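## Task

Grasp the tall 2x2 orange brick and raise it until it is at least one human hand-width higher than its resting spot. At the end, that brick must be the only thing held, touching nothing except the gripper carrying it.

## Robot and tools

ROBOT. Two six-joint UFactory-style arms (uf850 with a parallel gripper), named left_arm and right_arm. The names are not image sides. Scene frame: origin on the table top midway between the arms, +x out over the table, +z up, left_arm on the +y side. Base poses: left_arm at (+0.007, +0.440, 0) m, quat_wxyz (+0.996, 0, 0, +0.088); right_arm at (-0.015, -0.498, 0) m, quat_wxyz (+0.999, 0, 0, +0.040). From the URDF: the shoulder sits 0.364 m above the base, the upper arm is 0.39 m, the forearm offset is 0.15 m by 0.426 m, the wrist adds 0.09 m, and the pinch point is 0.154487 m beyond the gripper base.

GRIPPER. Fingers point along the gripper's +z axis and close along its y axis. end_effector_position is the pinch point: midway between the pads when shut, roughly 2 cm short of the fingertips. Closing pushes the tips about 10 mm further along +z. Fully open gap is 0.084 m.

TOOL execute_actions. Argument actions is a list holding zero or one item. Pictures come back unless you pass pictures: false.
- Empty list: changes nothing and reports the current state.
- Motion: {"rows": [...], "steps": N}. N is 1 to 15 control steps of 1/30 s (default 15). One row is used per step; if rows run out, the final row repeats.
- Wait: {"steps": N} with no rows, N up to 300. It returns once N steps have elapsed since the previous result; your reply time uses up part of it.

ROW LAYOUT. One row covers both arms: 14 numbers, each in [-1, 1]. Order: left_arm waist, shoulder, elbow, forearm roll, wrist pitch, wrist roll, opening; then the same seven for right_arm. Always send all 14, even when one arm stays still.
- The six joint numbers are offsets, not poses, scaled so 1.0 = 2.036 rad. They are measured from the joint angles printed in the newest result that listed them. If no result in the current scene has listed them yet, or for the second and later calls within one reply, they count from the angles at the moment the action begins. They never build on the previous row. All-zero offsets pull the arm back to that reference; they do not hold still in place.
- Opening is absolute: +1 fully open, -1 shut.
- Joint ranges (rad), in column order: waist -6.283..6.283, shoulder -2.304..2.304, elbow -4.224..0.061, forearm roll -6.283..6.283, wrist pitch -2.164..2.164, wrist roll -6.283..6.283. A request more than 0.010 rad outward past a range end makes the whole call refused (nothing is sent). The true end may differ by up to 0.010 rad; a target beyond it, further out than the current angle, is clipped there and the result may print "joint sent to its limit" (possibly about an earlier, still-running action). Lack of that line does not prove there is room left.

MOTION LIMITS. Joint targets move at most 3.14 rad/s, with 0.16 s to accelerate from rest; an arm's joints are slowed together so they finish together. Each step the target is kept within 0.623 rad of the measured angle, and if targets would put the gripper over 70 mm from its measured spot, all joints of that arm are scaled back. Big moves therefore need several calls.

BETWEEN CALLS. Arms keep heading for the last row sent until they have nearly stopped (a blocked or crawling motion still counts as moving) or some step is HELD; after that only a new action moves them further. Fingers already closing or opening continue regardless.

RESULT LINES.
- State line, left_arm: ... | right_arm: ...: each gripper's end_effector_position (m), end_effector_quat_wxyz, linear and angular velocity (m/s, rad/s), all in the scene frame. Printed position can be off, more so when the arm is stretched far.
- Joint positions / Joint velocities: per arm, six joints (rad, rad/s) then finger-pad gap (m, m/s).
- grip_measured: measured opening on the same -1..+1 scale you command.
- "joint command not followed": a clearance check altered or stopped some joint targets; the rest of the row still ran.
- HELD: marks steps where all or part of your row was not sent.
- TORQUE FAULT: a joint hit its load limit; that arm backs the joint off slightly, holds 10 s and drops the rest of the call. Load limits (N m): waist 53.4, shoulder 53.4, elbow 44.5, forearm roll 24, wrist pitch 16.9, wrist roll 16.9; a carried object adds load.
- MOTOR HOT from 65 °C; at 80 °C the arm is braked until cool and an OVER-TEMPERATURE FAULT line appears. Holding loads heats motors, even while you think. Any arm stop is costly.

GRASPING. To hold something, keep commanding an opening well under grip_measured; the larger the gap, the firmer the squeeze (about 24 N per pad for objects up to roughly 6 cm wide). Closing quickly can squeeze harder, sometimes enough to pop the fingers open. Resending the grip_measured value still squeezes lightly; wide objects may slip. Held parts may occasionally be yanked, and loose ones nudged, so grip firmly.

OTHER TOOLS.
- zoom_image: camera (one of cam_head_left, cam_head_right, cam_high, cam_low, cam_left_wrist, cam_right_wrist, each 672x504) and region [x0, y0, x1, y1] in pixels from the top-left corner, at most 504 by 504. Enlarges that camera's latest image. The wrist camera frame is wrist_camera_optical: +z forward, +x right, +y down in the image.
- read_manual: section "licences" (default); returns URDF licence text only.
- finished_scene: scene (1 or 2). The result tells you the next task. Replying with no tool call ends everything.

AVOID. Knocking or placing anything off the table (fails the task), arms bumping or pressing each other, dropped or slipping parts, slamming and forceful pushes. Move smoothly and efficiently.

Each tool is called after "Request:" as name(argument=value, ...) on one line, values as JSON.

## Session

Request:
execute_actions(actions=[])

Scene clock: 0.00 s of 3808.00 s.
left_arm: end_effector_position=(+0.0913, +0.5595, +0.1716) grip_measured=+1.00 end_effector_quat_wxyz=(+0.182, -0.205, +0.908, -0.318) end_effector_velocity=(-0.000, +0.000, +0.000) end_effector_angular_velocity=(+0.001, +0.001, +0.002) | right_arm: end_effector_position=(+0.5240, +0.1160, +0.1659) grip_measured=-0.24 end_effector_quat_wxyz=(+0.049, +0.011, +0.998, -0.043) end_effector_velocity=(-0.001, -0.001, -0.001) end_effector_angular_velocity=(-0.002, +0.002, -0.000)
Joint positions: left_arm=[ 1.511 -0.097 -0.233 -0.552 -0.863 -1.378  0.084] | right_arm=[ 0.808 -1.269 -2.341 -0.148 -1.083 -2.16   0.033]
Joint velocities: left_arm=[ 0.001  0.001 -0.     0.    -0.    -0.001 -0.   ] | right_arm=[ 0.    -0.001  0.     0.    -0.002 -0.    -0.   ]
Motor temperatures (°C, as the motors report them): left_arm=[21 19 21 24 27 24] | right_arm=[17 21 24 21 23 23]

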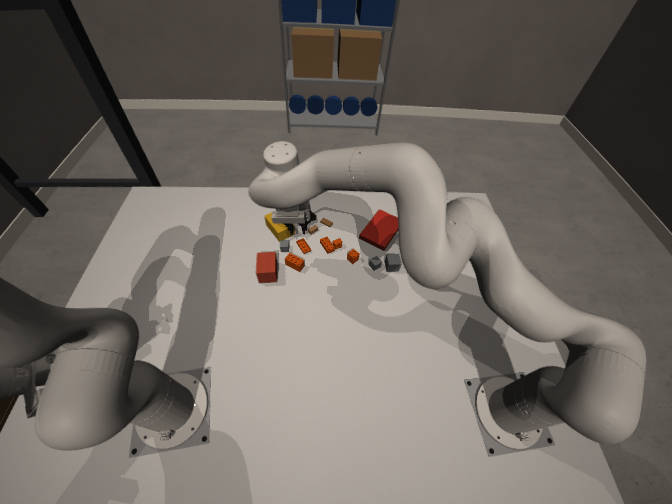

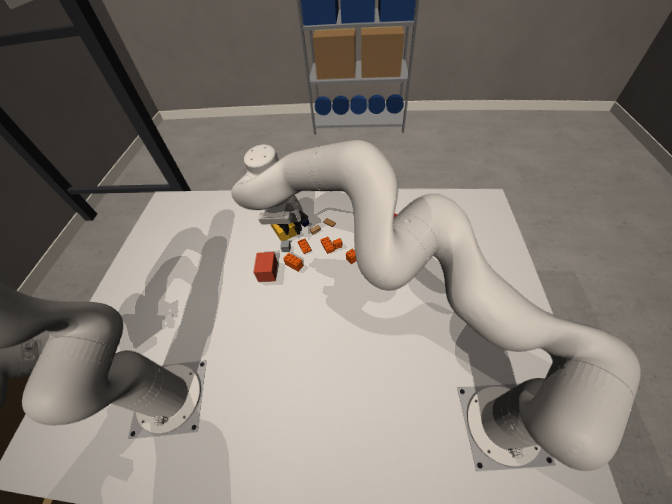

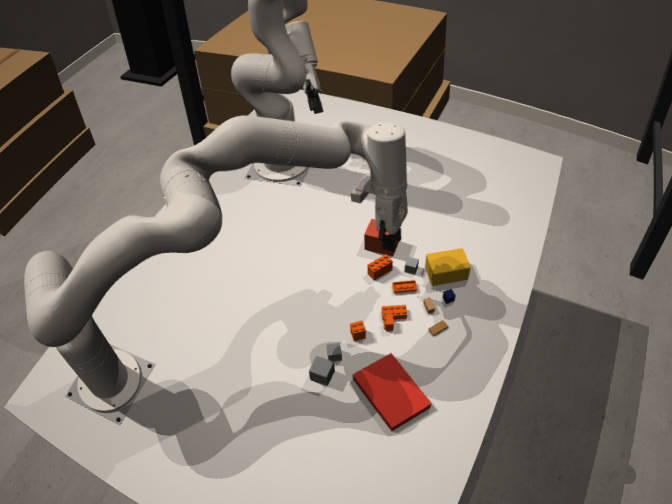

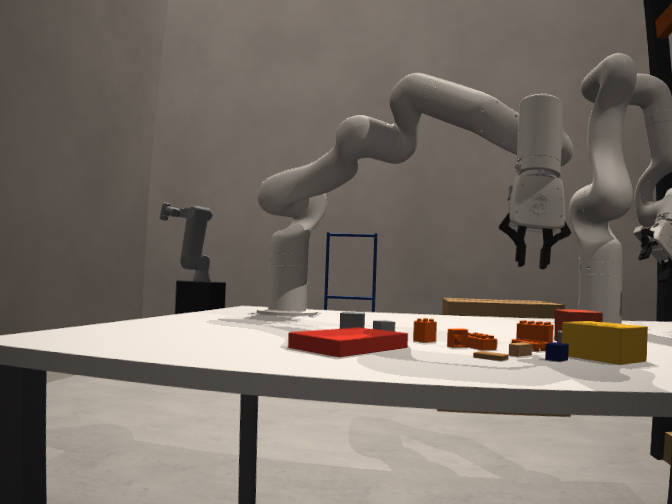

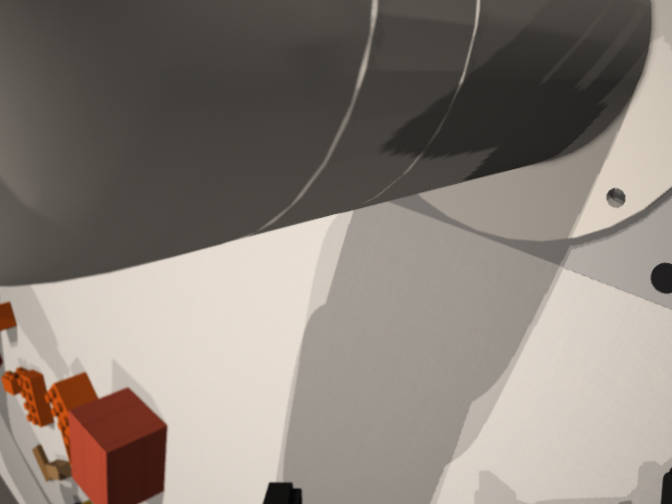

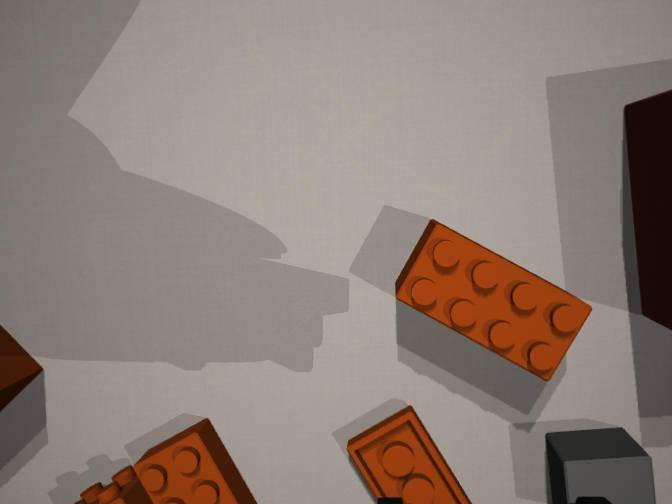

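Request:
zoom_image(camera="cam_high", region=[300, 240, 480, 400])

Request:
zoom_image(camera="cam_head_left", region=[280, 205, 420, 290])

Request:
zoom_image(camera="cam_low", region=[330, 295, 580, 375])

Request:
zoom_image(camera="cam_right_wrist", region=[0, 300, 140, 504])

Region (300, 240, 480, 400) of cam_high's 672x504 image, scaled by 2.800, with more detail than that image has.

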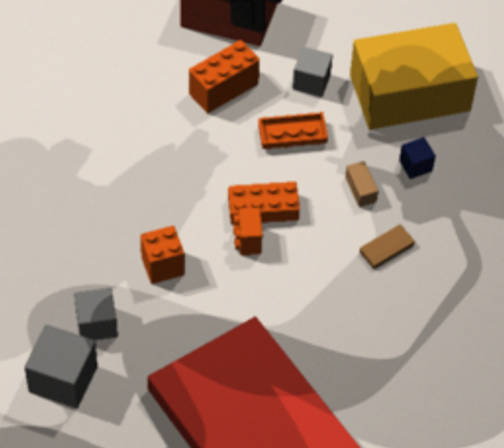

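Region (280, 205, 420, 290) of cam_head_left's 672x504 image, scaled by 3.600, with more detail than that image has; it fills the top 306 rows of this view, and the rest is white.

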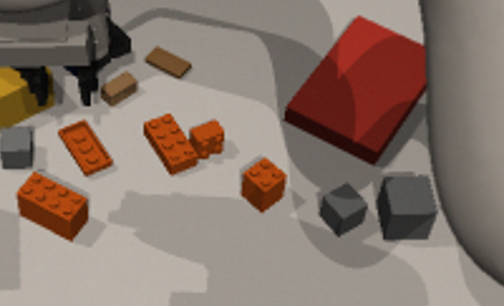

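Region (330, 295, 580, 375) of cam_low's 672x504 image, scaled by 2.016, with more detail than that image has; it fills the top 161 rows of this view, and the rest is white.

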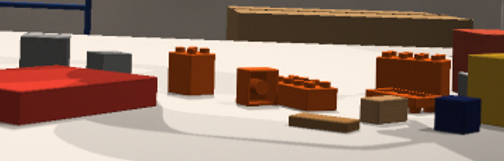

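Region (0, 300, 140, 504) of cam_right_wrist's 672x504 image, scaled by 2.471, with more detail than that image has; it fills the left 346 columns of this view, and the rest is white.

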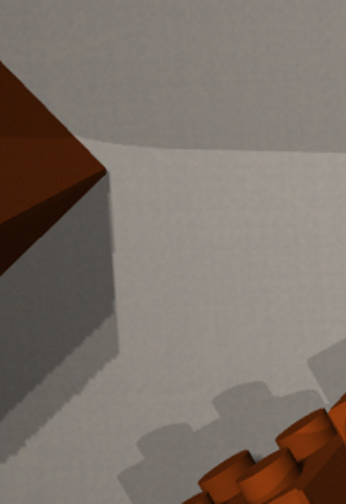

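Request:
zoom_image(camera="cam_right_wrist", region=[385, 205, 605, 395])

Request:
zoom_image(camera="cam_high", region=[320, 295, 420, 375])

Request:
zoom_image(camera="cam_head_left", region=[315, 225, 395, 280])

Region (385, 205, 605, 395) of cam_right_wrist's 672x504 image, scaled by 2.291, with more detail than that image has; it fills the top 435 rows of this view, and the rest is white.

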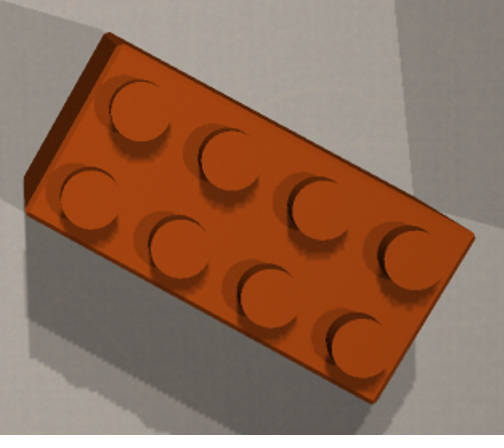

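Region (320, 295, 420, 375) of cam_high's 672x504 image, scaled by 5.040, with more detail than that image has; it fills the top 403 rows of this view, and the rest is white.

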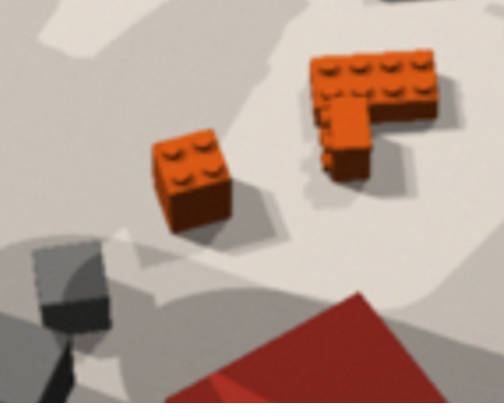

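Region (315, 225, 395, 280) of cam_head_left's 672x504 image, scaled by 6.300, with more detail than that image has; it fills the top 346 rows of this view, and the rest is white.

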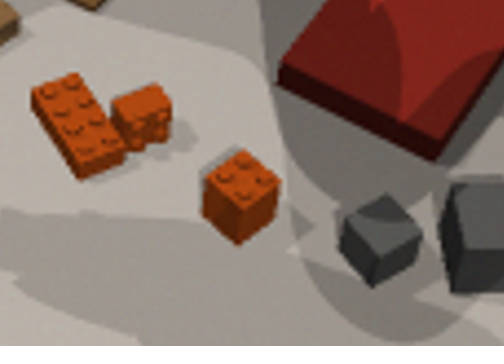

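Request:
execute_actions(actions=[])

Scene clock: 120.00 s of 3808.00 s.
left_arm: end_effector_position=(+0.0913, +0.5595, +0.1716) grip_measured=+1.00 end_effector_quat_wxyz=(+0.182, -0.205, +0.908, -0.318) end_effector_velocity=(-0.000, +0.000, +0.000) end_effector_angular_velocity=(-0.000, +0.000, +0.001) | right_arm: end_effector_position=(+0.5240, +0.1160, +0.1659) grip_measured=-0.24 end_effector_quat_wxyz=(+0.049, +0.011, +0.998, -0.043) end_effector_velocity=(+0.000, +0.000, +0.001) end_effector_angular_velocity=(+0.002, -0.001, -0.000)
Joint positions: left_arm=[ 1.511 -0.097 -0.233 -0.552 -0.863 -1.378  0.084] | right_arm=[ 0.808 -1.269 -2.341 -0.148 -1.083 -2.16   0.033]
Joint velocities: left_arm=[ 0.001  0.     0.     0.    -0.    -0.001 -0.   ] | right_arm=[-0.     0.    -0.     0.     0.001  0.    -0.   ]
Motor temperatures (°C, as the motors report them): left_arm=[21 19 21 24 28 24] | right_arm=[17 23 26 21 23 23]
Steps of this call (steps 1 to 90: nothing new was sent; then 117.00 s passed at rest). Readings (joint positions):
1: left_arm=[1.511 -0.097 -0.233 -0.552 -0.863 -1.378] | right_arm=[0.808 -1.269 -2.341 -0.148 -1.083 -2.160]
2: left_arm=[1.511 -0.097 -0.233 -0.552 -0.863 -1.378] | right_arm=[0.808 -1.269 -2.341 -0.148 -1.083 -2.160]
4: left_arm=[1.511 -0.097 -0.233 -0.552 -0.863 -1.378] | right_arm=[0.808 -1.269 -2.341 -0.148 -1.083 -2.160]
8: left_arm=[1.511 -0.097 -0.233 -0.552 -0.863 -1.378] | right_arm=[0.808 -1.269 -2.341 -0.148 -1.083 -2.160]
90: the state above

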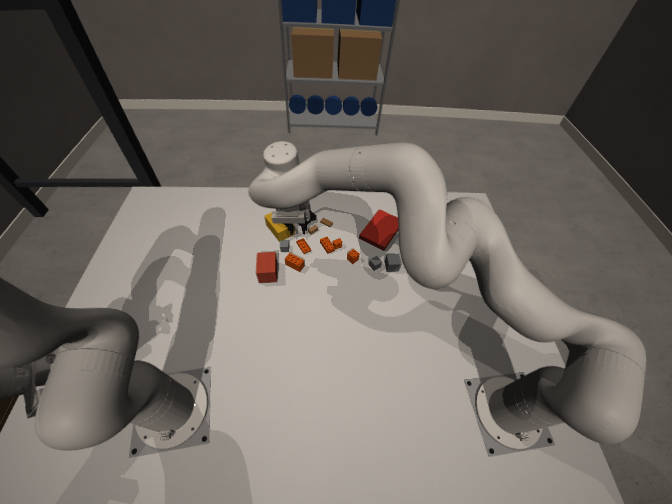

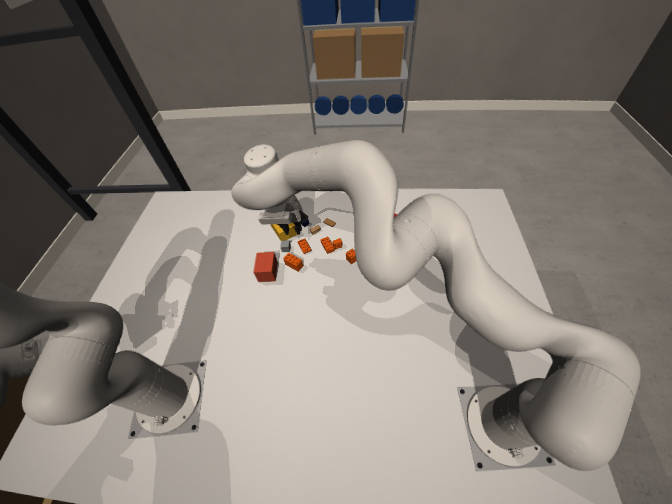

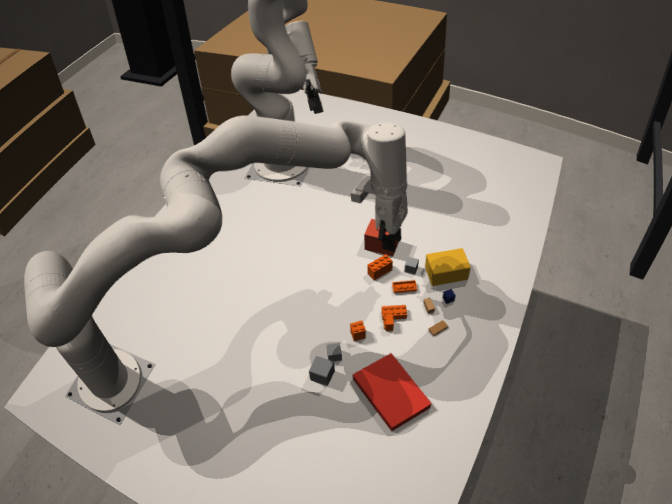

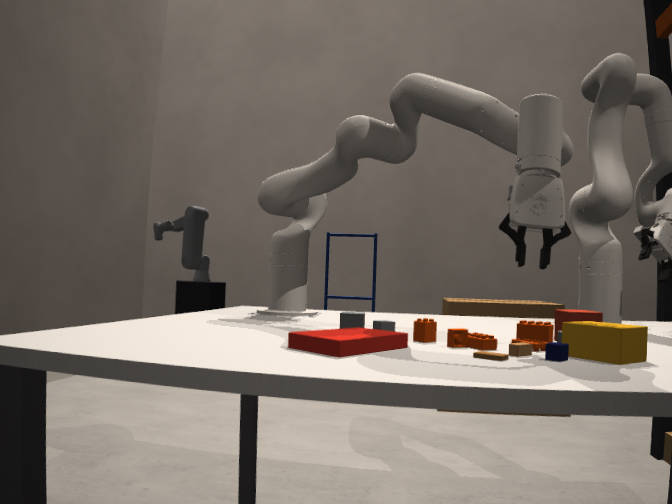

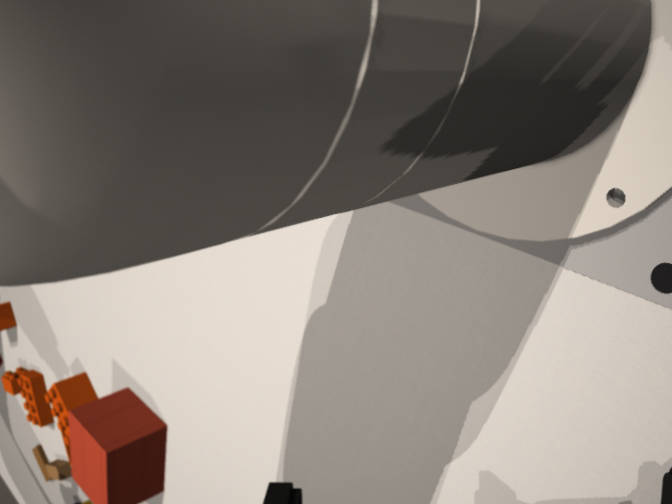

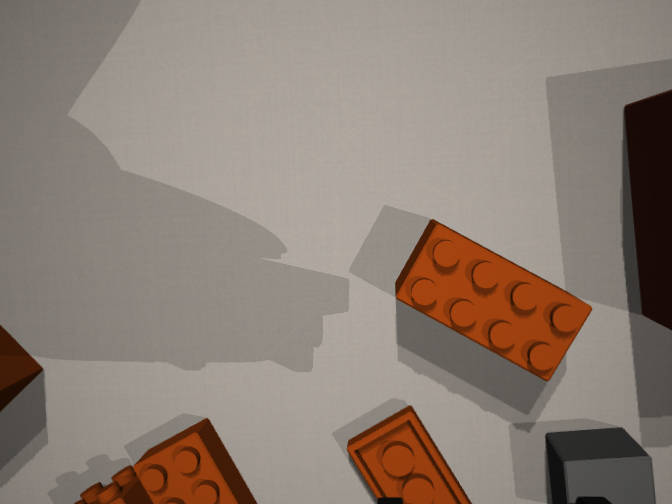

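Request:
execute_actions(actions=[{"rows": [
[0,0,0,0,0,0,1, -0.0014,0.0021,0.0051,0.0009,0.0031,0.0032,-0.15],
[0,0,0,0,0,0,1, -0.0055,0.0080,0.0196,0.0035,0.0118,0.0122,-0.05],
[0,0,0,0,0,0,1, -0.0119,0.0171,0.0419,0.0076,0.0253,0.0262,0.05],
[0,0,0,0,0,0,1, -0.0200,0.0289,0.0706,0.0128,0.0427,0.0441,0.15],
[0,0,0,0,0,0,1, -0.0296,0.0427,0.1044,0.0189,0.0631,0.0653,0.25],
[0,0,0,0,0,0,1, -0.0402,0.0579,0.1417,0.0256,0.0857,0.0886,0.35],
[0,0,0,0,0,0,1, -0.0514,0.0741,0.1812,0.0327,0.1096,0.1133,0.45],
[0,0,0,0,0,0,1, -0.0627,0.0905,0.2214,0.0400,0.1338,0.1384,0.45],
[0,0,0,0,0,0,1, -0.0739,0.1067,0.2609,0.0471,0.1577,0.1631,0.45],
[0,0,0,0,0,0,1, -0.0845,0.1219,0.2982,0.0538,0.1803,0.1864,0.45],
[0,0,0,0,0,0,1, -0.0941,0.1357,0.3320,0.0599,0.2007,0.2076,0.45],
[0,0,0,0,0,0,1, -0.1022,0.1475,0.3607,0.0651,0.2181,0.2255,0.45],
[0,0,0,0,0,0,1, -0.1086,0.1566,0.3830,0.0692,0.2316,0.2395,0.45],
[0,0,0,0,0,0,1, -0.1127,0.1625,0.3975,0.0718,0.2403,0.2485,0.45],
[0,0,0,0,0,0,1, -0.1141,0.1646,0.4026,0.0727,0.2434,0.2517,0.45]
], "steps": 15}], pictures=false)

Request:
execute_actions(actions=[{"steps": 15}])

Request:
execute_actions(actions=[{"rows": [
[0,0,0,0,0,0,1, 0,-0.0012,-0.0003,0,0.0009,0,0.45],
[0,0,0,0,0,0,1, 0,-0.0043,-0.0010,0,0.0033,0,0.45],
[0,0,0,0,0,0,1, 0,-0.0089,-0.0020,0,0.0069,0,0.45],
[0,0,0,0,0,0,1, 0,-0.0145,-0.0033,0,0.0112,0,0.45],
[0,0,0,0,0,0,1, 0,-0.0207,-0.0047,0,0.0159,0,0.45],
[0,0,0,0,0,0,1, 0,-0.0268,-0.0061,0,0.0206,0,0.45],
[0,0,0,0,0,0,1, 0,-0.0324,-0.0074,0,0.0249,0,0.45],
[0,0,0,0,0,0,1, 0,-0.0370,-0.0084,0,0.0285,0,0.45],
[0,0,0,0,0,0,1, 0,-0.0401,-0.0091,0,0.0309,0,0.45],
[0,0,0,0,0,0,1, 0,-0.0413,-0.0094,0,0.0318,0,0.45],
[0,0,0,0,0,0,1, 0,-0.0413,-0.0094,0,0.0318,0,0.4],
[0,0,0,0,0,0,1, 0,-0.0413,-0.0094,0,0.0318,0,0.33],
[0,0,0,0,0,0,1, 0,-0.0413,-0.0094,0,0.0318,0,0.25],
[0,0,0,0,0,0,1, 0,-0.0413,-0.0094,0,0.0318,0,0.16],
[0,0,0,0,0,0,1, 0,-0.0413,-0.0094,0,0.0318,0,0.07]
], "steps": 15}], pictures=false)

Request:
execute_actions(actions=[{"rows": [
[0,0,0,0,0,0,1, 0,-0.0008,0,0,0.0006,0,-0.03],
[0,0,0,0,0,0,1, 0,-0.0008,0,0,0.0006,0,-0.13],
[0,0,0,0,0,0,1, 0,-0.0008,0,0,0.0006,0,-0.23],
[0,0,0,0,0,0,1, 0,-0.0008,0,0,0.0006,0,-0.33],
[0,0,0,0,0,0,1, 0,-0.0008,0,0,0.0006,0,-0.45],
[0,0,0,0,0,0,1, 0,-0.0008,0,0,0.0006,0,-0.6],
[0,0,0,0,0,0,1, 0,-0.0008,0,0,0.0006,0,-0.75],
[0,0,0,0,0,0,1, 0,-0.0008,0,0,0.0006,0,-0.9],
[0,0,0,0,0,0,1, 0,-0.0008,0,0,0.0006,0,-1.0]
], "steps": 12}], pictures=false)

Request:
execute_actions(actions=[{"rows": [
[0,0,0,0,0,0,1, 0,0.0013,0.0001,0,-0.0012,0,-1],
[0,0,0,0,0,0,1, 0,0.0051,0.0004,0,-0.0048,0,-1],
[0,0,0,0,0,0,1, 0,0.0110,0.0008,0,-0.0102,0,-1],
[0,0,0,0,0,0,1, 0,0.0186,0.0014,0,-0.0172,0,-1],
[0,0,0,0,0,0,1, 0,0.0275,0.0021,0,-0.0254,0,-1],
[0,0,0,0,0,0,1, 0,0.0373,0.0028,0,-0.0345,0,-1],
[0,0,0,0,0,0,1, 0,0.0477,0.0036,0,-0.0441,0,-1],
[0,0,0,0,0,0,1, 0,0.0582,0.0044,0,-0.0538,0,-1],
[0,0,0,0,0,0,1, 0,0.0686,0.0052,0,-0.0634,0,-1],
[0,0,0,0,0,0,1, 0,0.0784,0.0059,0,-0.0725,0,-1],
[0,0,0,0,0,0,1, 0,0.0873,0.0066,0,-0.0807,0,-1],
[0,0,0,0,0,0,1, 0,0.0949,0.0072,0,-0.0877,0,-1],
[0,0,0,0,0,0,1, 0,0.1008,0.0076,0,-0.0931,0,-1],
[0,0,0,0,0,0,1, 0,0.1046,0.0079,0,-0.0967,0,-1],
[0,0,0,0,0,0,1, 0,0.1059,0.0080,0,-0.0979,0,-1]
], "steps": 15}], pictures=false)

Request:
execute_actions(actions=[{"steps": 10}])

Scene clock: 196.33 s of 3808.00 s.
left_arm: end_effector_position=(+0.0913, +0.5595, +0.1716) grip_measured=+1.00 end_effector_quat_wxyz=(+0.182, -0.205, +0.908, -0.318) end_effector_velocity=(-0.000, +0.000, -0.000) end_effector_angular_velocity=(+0.001, -0.000, -0.001) | right_arm: end_effector_position=(+0.5390, +0.0034, +0.1113) grip_measured=+0.44 end_effector_quat_wxyz=(+0.017, +0.246, +0.969, -0.013) end_effector_velocity=(-0.033, -0.357, -0.141) end_effector_angular_velocity=(+0.186, +0.104, -1.389)
Joint positions: left_arm=[ 1.511 -0.097 -0.233 -0.552 -0.863 -1.378  0.084] | right_arm=[ 0.668 -1.068 -1.85  -0.059 -0.787 -1.853  0.063]
Joint velocities: left_arm=[-0.    -0.001 -0.    -0.     0.001  0.001 -0.   ] | right_arm=[-0.389  0.562  1.375  0.249  0.83   0.859  0.001]
Motor temperatures (°C, as the motors report them): left_arm=[21 19 21 24 28 24] | right_arm=[17 23 26 21 23 23]
Steps of this call (steps 1 to 90: nothing new was sent; then 72.83 s passed at rest; steps 91 to 105: all 15 steps of this action). Readings (joint positions):
91: left_arm=[1.511 -0.097 -0.233 -0.552 -0.863 -1.378] | right_arm=[0.808 -1.269 -2.341 -0.148 -1.083 -2.160]
92: left_arm=[1.511 -0.097 -0.233 -0.552 -0.863 -1.378] | right_arm=[0.808 -1.268 -2.339 -0.147 -1.082 -2.159]
94: left_arm=[1.511 -0.097 -0.233 -0.552 -0.863 -1.378] | right_arm=[0.803 -1.260 -2.320 -0.144 -1.070 -2.146]
98: left_arm=[1.511 -0.097 -0.233 -0.552 -0.863 -1.378] | right_arm=[0.765 -1.205 -2.187 -0.120 -0.989 -2.063]
105: the state above

Scene clock: 196.83 s of 3808.00 s.
left_arm: end_effector_position=(+0.0913, +0.5595, +0.1716) grip_measured=+1.00 end_effector_quat_wxyz=(+0.182, -0.205, +0.908, -0.318) end_effector_velocity=(+0.000, -0.000, -0.000) end_effector_angular_velocity=(-0.001, +0.000, +0.000) | right_arm: end_effector_position=(+0.5191, -0.0854, +0.0806) grip_measured=+0.44 end_effector_quat_wxyz=(+0.000, +0.406, +0.914, +0.000) end_effector_velocity=(-0.001, -0.005, -0.001) end_effector_angular_velocity=(+0.001, +0.001, -0.014)
Joint positions: left_arm=[ 1.511 -0.097 -0.233 -0.552 -0.863 -1.378  0.084] | right_arm=[ 0.577 -0.934 -1.524  0.    -0.588 -1.649  0.063]
Joint velocities: left_arm=[ 0.    -0.     0.     0.    -0.    -0.001 -0.   ] | right_arm=[-0.005  0.006  0.014  0.002  0.007  0.007  0.   ]
Motor temperatures (°C, as the motors report them): left_arm=[21 19 21 24 28 24] | right_arm=[17 23 26 21 23 23]
Steps of this call (steps 1 to 15: the robot went on to your last target). Readings (joint positions):
1: left_arm=[1.511 -0.097 -0.233 -0.552 -0.863 -1.378] | right_arm=[0.655 -1.049 -1.804 -0.051 -0.759 -1.825]
2: left_arm=[1.511 -0.097 -0.233 -0.552 -0.863 -1.378] | right_arm=[0.643 -1.031 -1.759 -0.043 -0.732 -1.797]
4: left_arm=[1.511 -0.097 -0.233 -0.552 -0.863 -1.378] | right_arm=[0.618 -0.995 -1.671 -0.027 -0.678 -1.741]
8: left_arm=[1.511 -0.097 -0.233 -0.552 -0.863 -1.378] | right_arm=[0.583 -0.944 -1.547 -0.004 -0.605 -1.665]
15: the state above

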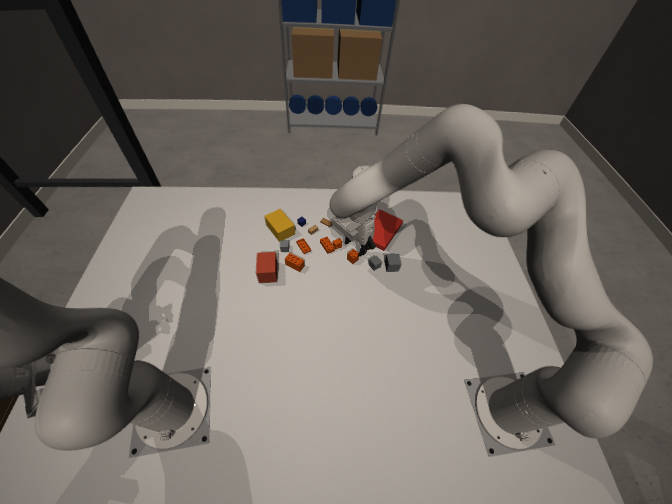

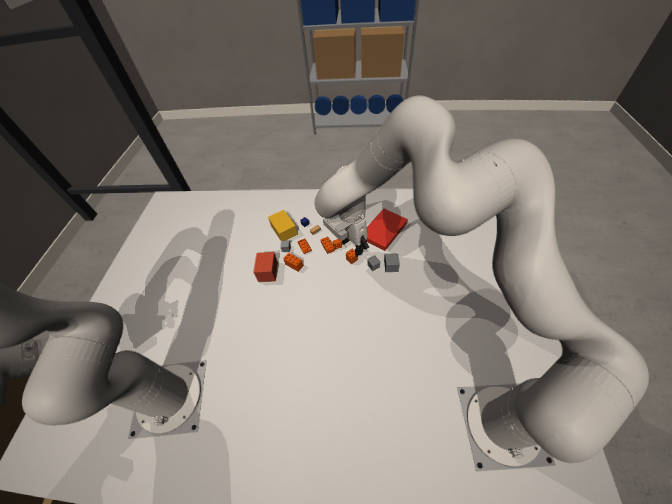

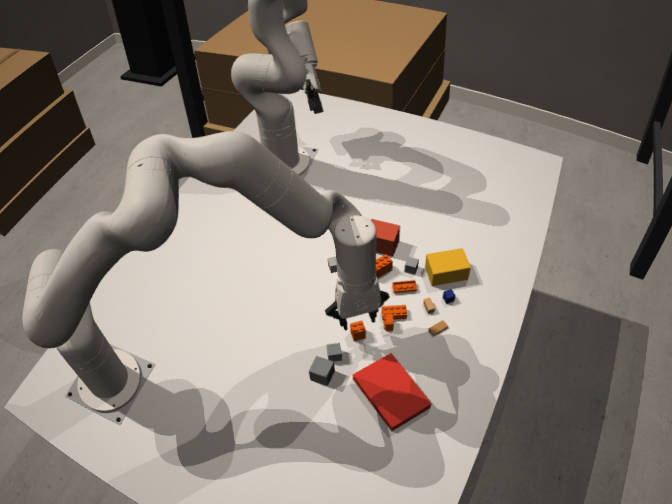

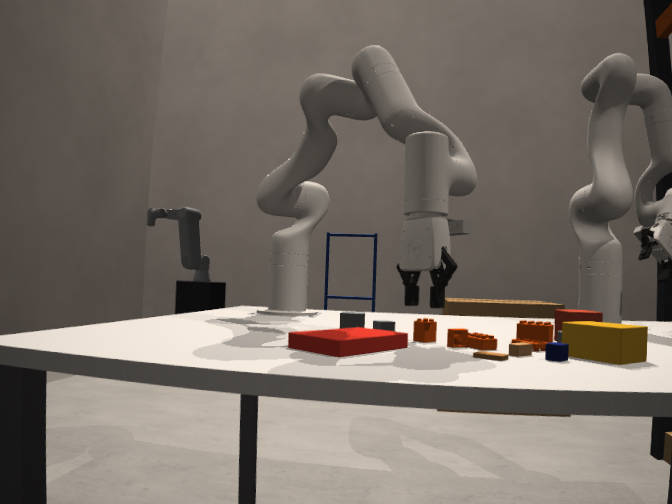

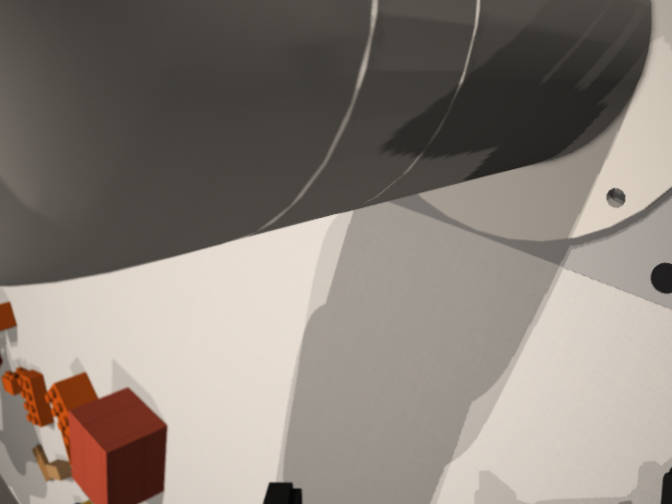

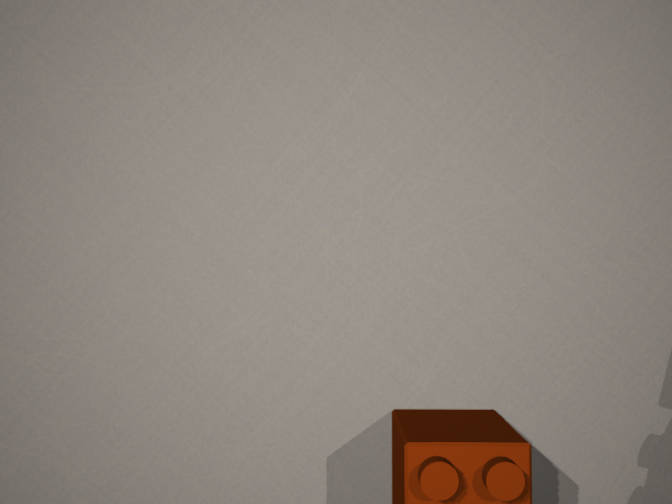

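Scene clock: 197.33 s of 3808.00 s.
left_arm: end_effector_position=(+0.0913, +0.5595, +0.1716) grip_measured=+1.00 end_effector_quat_wxyz=(+0.182, -0.205, +0.908, -0.318) end_effector_velocity=(+0.000, -0.000, +0.000) end_effector_angular_velocity=(+0.001, +0.000, -0.002) | right_arm: end_effector_position=(+0.5188, -0.0856, +0.0317) grip_measured=+0.19 end_effector_quat_wxyz=(-0.000, +0.406, +0.914, -0.000) end_effector_velocity=(+0.008, +0.006, -0.009) end_effector_angular_velocity=(+0.017, -0.021, +0.001)
Joint positions: left_arm=[ 1.511 -0.097 -0.233 -0.552 -0.863 -1.378  0.084] | right_arm=[ 0.577 -1.016 -1.542  0.    -0.526 -1.649  0.052]
Joint velocities: left_arm=[-0.003  0.001 -0.    -0.    -0.    -0.    -0.   ] | right_arm=[-0.    -0.024 -0.02   0.001  0.031 -0.002 -0.104]
Motor temperatures (°C, as the motors report them): left_arm=[21 19 21 24 28 24] | right_arm=[17 23 26 21 23 23]
Steps of this call (steps 1 to 15: all 15 steps of this action). Readings (joint positions):
1: left_arm=[1.511 -0.097 -0.233 -0.552 -0.863 -1.378] | right_arm=[0.577 -0.934 -1.523 0.000 -0.588 -1.648]
2: left_arm=[1.511 -0.097 -0.233 -0.552 -0.863 -1.378] | right_arm=[0.577 -0.934 -1.523 0.000 -0.588 -1.648]
4: left_arm=[1.511 -0.097 -0.233 -0.552 -0.863 -1.378] | right_arm=[0.577 -0.939 -1.525 0.000 -0.584 -1.649]
8: left_arm=[1.511 -0.097 -0.233 -0.552 -0.863 -1.378] | right_arm=[0.577 -0.972 -1.533 0.000 -0.559 -1.649]
15: the state above

Scene clock: 197.73 s of 3808.00 s.
left_arm: end_effector_position=(+0.0913, +0.5595, +0.1716) grip_measured=+1.00 end_effector_quat_wxyz=(+0.182, -0.205, +0.908, -0.318) end_effector_velocity=(+0.000, -0.000, -0.000) end_effector_angular_velocity=(-0.000, -0.001, +0.000) | right_arm: end_effector_position=(+0.5189, -0.0855, +0.0310) grip_measured=-0.29 end_effector_quat_wxyz=(+0.000, +0.406, +0.914, +0.000) end_effector_velocity=(+0.000, +0.000, +0.000) end_effector_angular_velocity=(+0.002, -0.001, +0.001)
Joint positions: left_arm=[ 1.511 -0.097 -0.233 -0.552 -0.863 -1.378  0.084] | right_arm=[ 0.577 -1.017 -1.542  0.    -0.524 -1.649  0.032]
Joint velocities: left_arm=[ 0.001 -0.     0.    -0.    -0.     0.001  0.   ] | right_arm=[-0.     0.    -0.     0.001  0.002 -0.001  0.   ]
Motor temperatures (°C, as the motors report them): left_arm=[21 19 21 24 28 24] | right_arm=[17 23 26 21 23 23]
Steps of this call (steps 1 to 12: all 12 steps of this action). Readings (joint positions):
1: left_arm=[1.511 -0.097 -0.233 -0.552 -0.863 -1.378] | right_arm=[0.577 -1.017 -1.542 0.000 -0.525 -1.649]
2: left_arm=[1.511 -0.097 -0.233 -0.552 -0.863 -1.378] | right_arm=[0.577 -1.017 -1.542 0.000 -0.525 -1.649]
4: left_arm=[1.511 -0.097 -0.233 -0.552 -0.863 -1.378] | right_arm=[0.577 -1.017 -1.542 0.000 -0.524 -1.649]
8: left_arm=[1.511 -0.097 -0.233 -0.552 -0.863 -1.378] | right_arm=[0.577 -1.017 -1.542 0.000 -0.524 -1.649]
12: the state above

Scene clock: 198.23 s of 3808.00 s.
left_arm: end_effector_position=(+0.0913, +0.5595, +0.1716) grip_measured=+1.00 end_effector_quat_wxyz=(+0.182, -0.205, +0.908, -0.318) end_effector_velocity=(-0.000, +0.000, -0.000) end_effector_angular_velocity=(-0.000, +0.001, +0.002) | right_arm: end_effector_position=(+0.5212, -0.0837, +0.1476) grip_measured=-0.29 end_effector_quat_wxyz=(+0.001, +0.406, +0.914, +0.001) end_effector_velocity=(-0.012, -0.009, +0.293) end_effector_angular_velocity=(+0.010, -0.013, +0.001)
Joint positions: left_arm=[ 1.511 -0.097 -0.233 -0.552 -0.863 -1.378  0.084] | right_arm=[ 0.577 -0.839 -1.53   0.    -0.688 -1.649  0.032]
Joint velocities: left_arm=[ 0.002 -0.    -0.     0.     0.    -0.001 -0.   ] | right_arm=[ 0.     0.447  0.027 -0.    -0.404 -0.001 -0.   ]
Motor temperatures (°C, as the motors report them): left_arm=[21 19 21 24 28 24] | right_arm=[17 23 26 21 23 23]
Steps of this call (steps 1 to 15: all 15 steps of this action). Readings (joint positions):
1: left_arm=[1.511 -0.097 -0.233 -0.552 -0.863 -1.378] | right_arm=[0.577 -1.017 -1.542 0.000 -0.525 -1.649]
2: left_arm=[1.511 -0.097 -0.233 -0.552 -0.863 -1.378] | right_arm=[0.577 -1.017 -1.542 0.000 -0.525 -1.649]
4: left_arm=[1.511 -0.097 -0.233 -0.552 -0.863 -1.378] | right_arm=[0.577 -1.012 -1.540 0.000 -0.531 -1.649]
8: left_arm=[1.511 -0.097 -0.233 -0.552 -0.863 -1.378] | right_arm=[0.577 -0.967 -1.537 0.000 -0.571 -1.649]
15: the state above

Scene clock: 198.57 s of 3808.00 s.
left_arm: end_effector_position=(+0.0913, +0.5595, +0.1716) grip_measured=+1.00 end_effector_quat_wxyz=(+0.182, -0.205, +0.908, -0.318) end_effector_velocity=(+0.000, -0.001, -0.000) end_effector_angular_velocity=(-0.002, +0.000, -0.000) | right_arm: end_effector_position=(+0.5184, -0.0859, +0.1700) grip_measured=-0.29 end_effector_quat_wxyz=(-0.000, +0.406, +0.914, -0.000) end_effector_velocity=(+0.001, +0.001, +0.006) end_effector_angular_velocity=(+0.004, -0.005, -0.001)
Joint positions: left_arm=[ 1.511 -0.097 -0.233 -0.552 -0.863 -1.378  0.084] | right_arm=[ 0.577 -0.803 -1.525  0.    -0.723 -1.649  0.032]
Joint velocities: left_arm=[-0.001 -0.001  0.001  0.    -0.    -0.001  0.   ] | right_arm=[ 0.     0.007 -0.002 -0.    -0.003  0.002 -0.   ]
Motor temperatures (°C, as the motors report them): left_arm=[21 19 21 24 28 24] | right_arm=[17 23 26 21 23 23]
Steps of this call (steps 1 to 10: the robot went on to your last target). Readings (joint positions):
1: left_arm=[1.511 -0.097 -0.233 -0.552 -0.863 -1.378] | right_arm=[0.577 -0.825 -1.529 0.000 -0.700 -1.649]
2: left_arm=[1.511 -0.097 -0.233 -0.552 -0.863 -1.378] | right_arm=[0.577 -0.816 -1.529 0.000 -0.709 -1.649]
4: left_arm=[1.511 -0.097 -0.233 -0.552 -0.863 -1.378] | right_arm=[0.577 -0.807 -1.527 0.000 -0.718 -1.649]
8: left_arm=[1.511 -0.097 -0.233 -0.552 -0.863 -1.378] | right_arm=[0.577 -0.803 -1.525 0.000 -0.723 -1.649]
10: the state above

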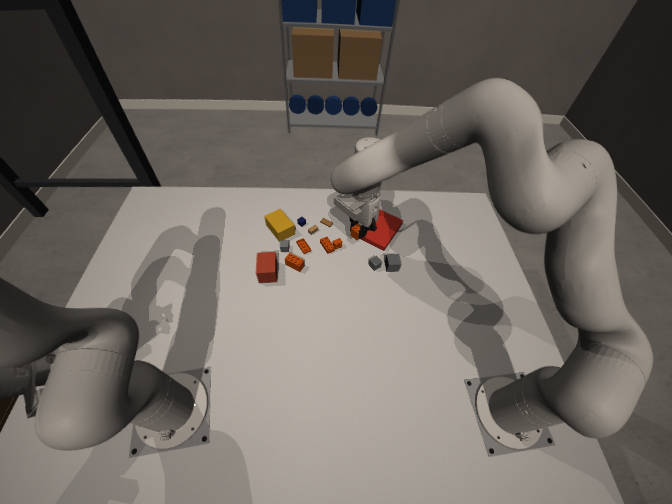

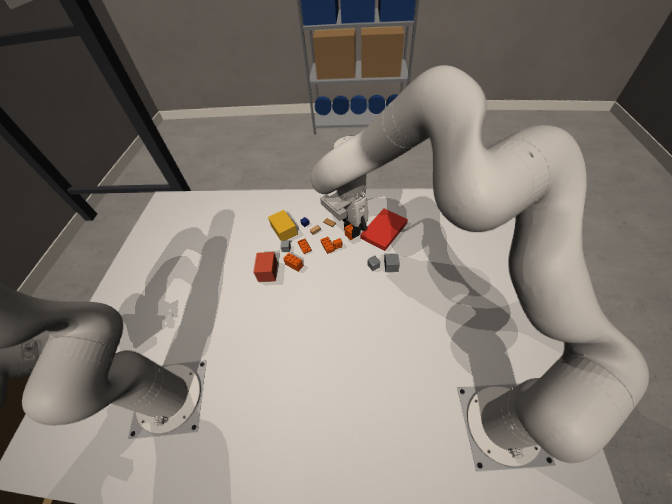

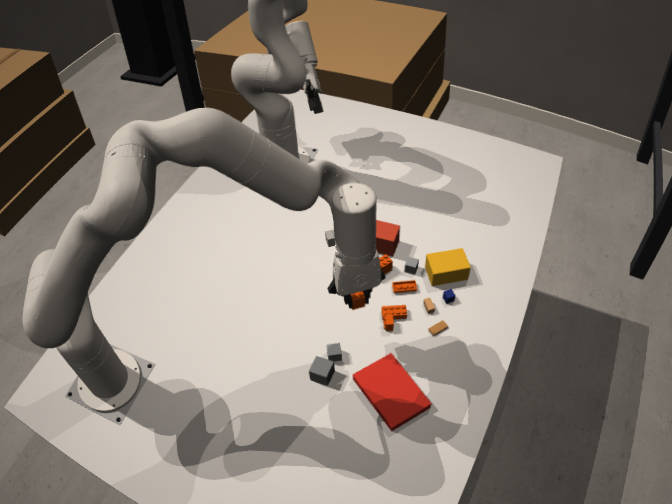

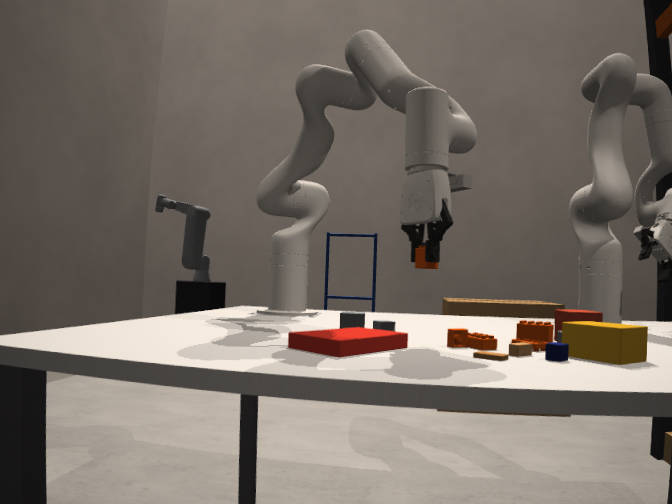

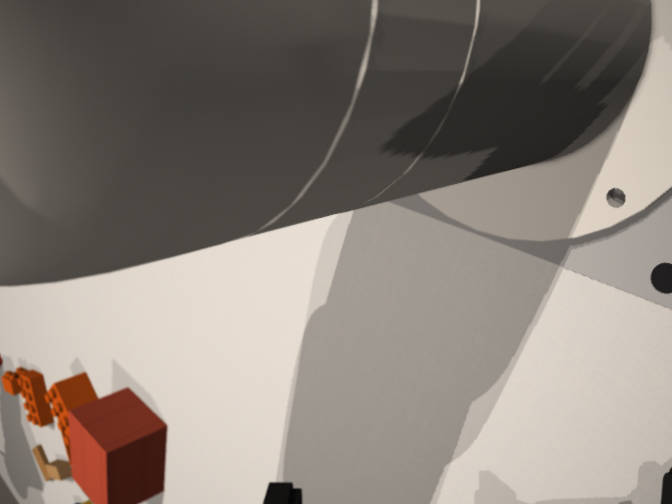

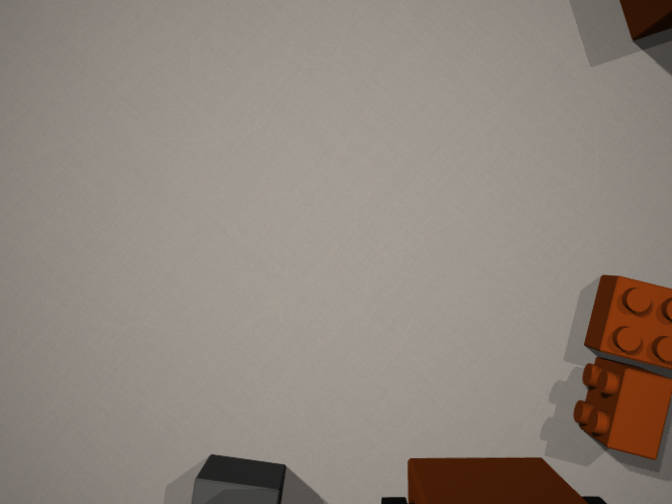

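The tall orange brick is held about 14 cm up, clear of everything else.

Request:
finished_scene(scene=2)

The scene is finished: the task was done.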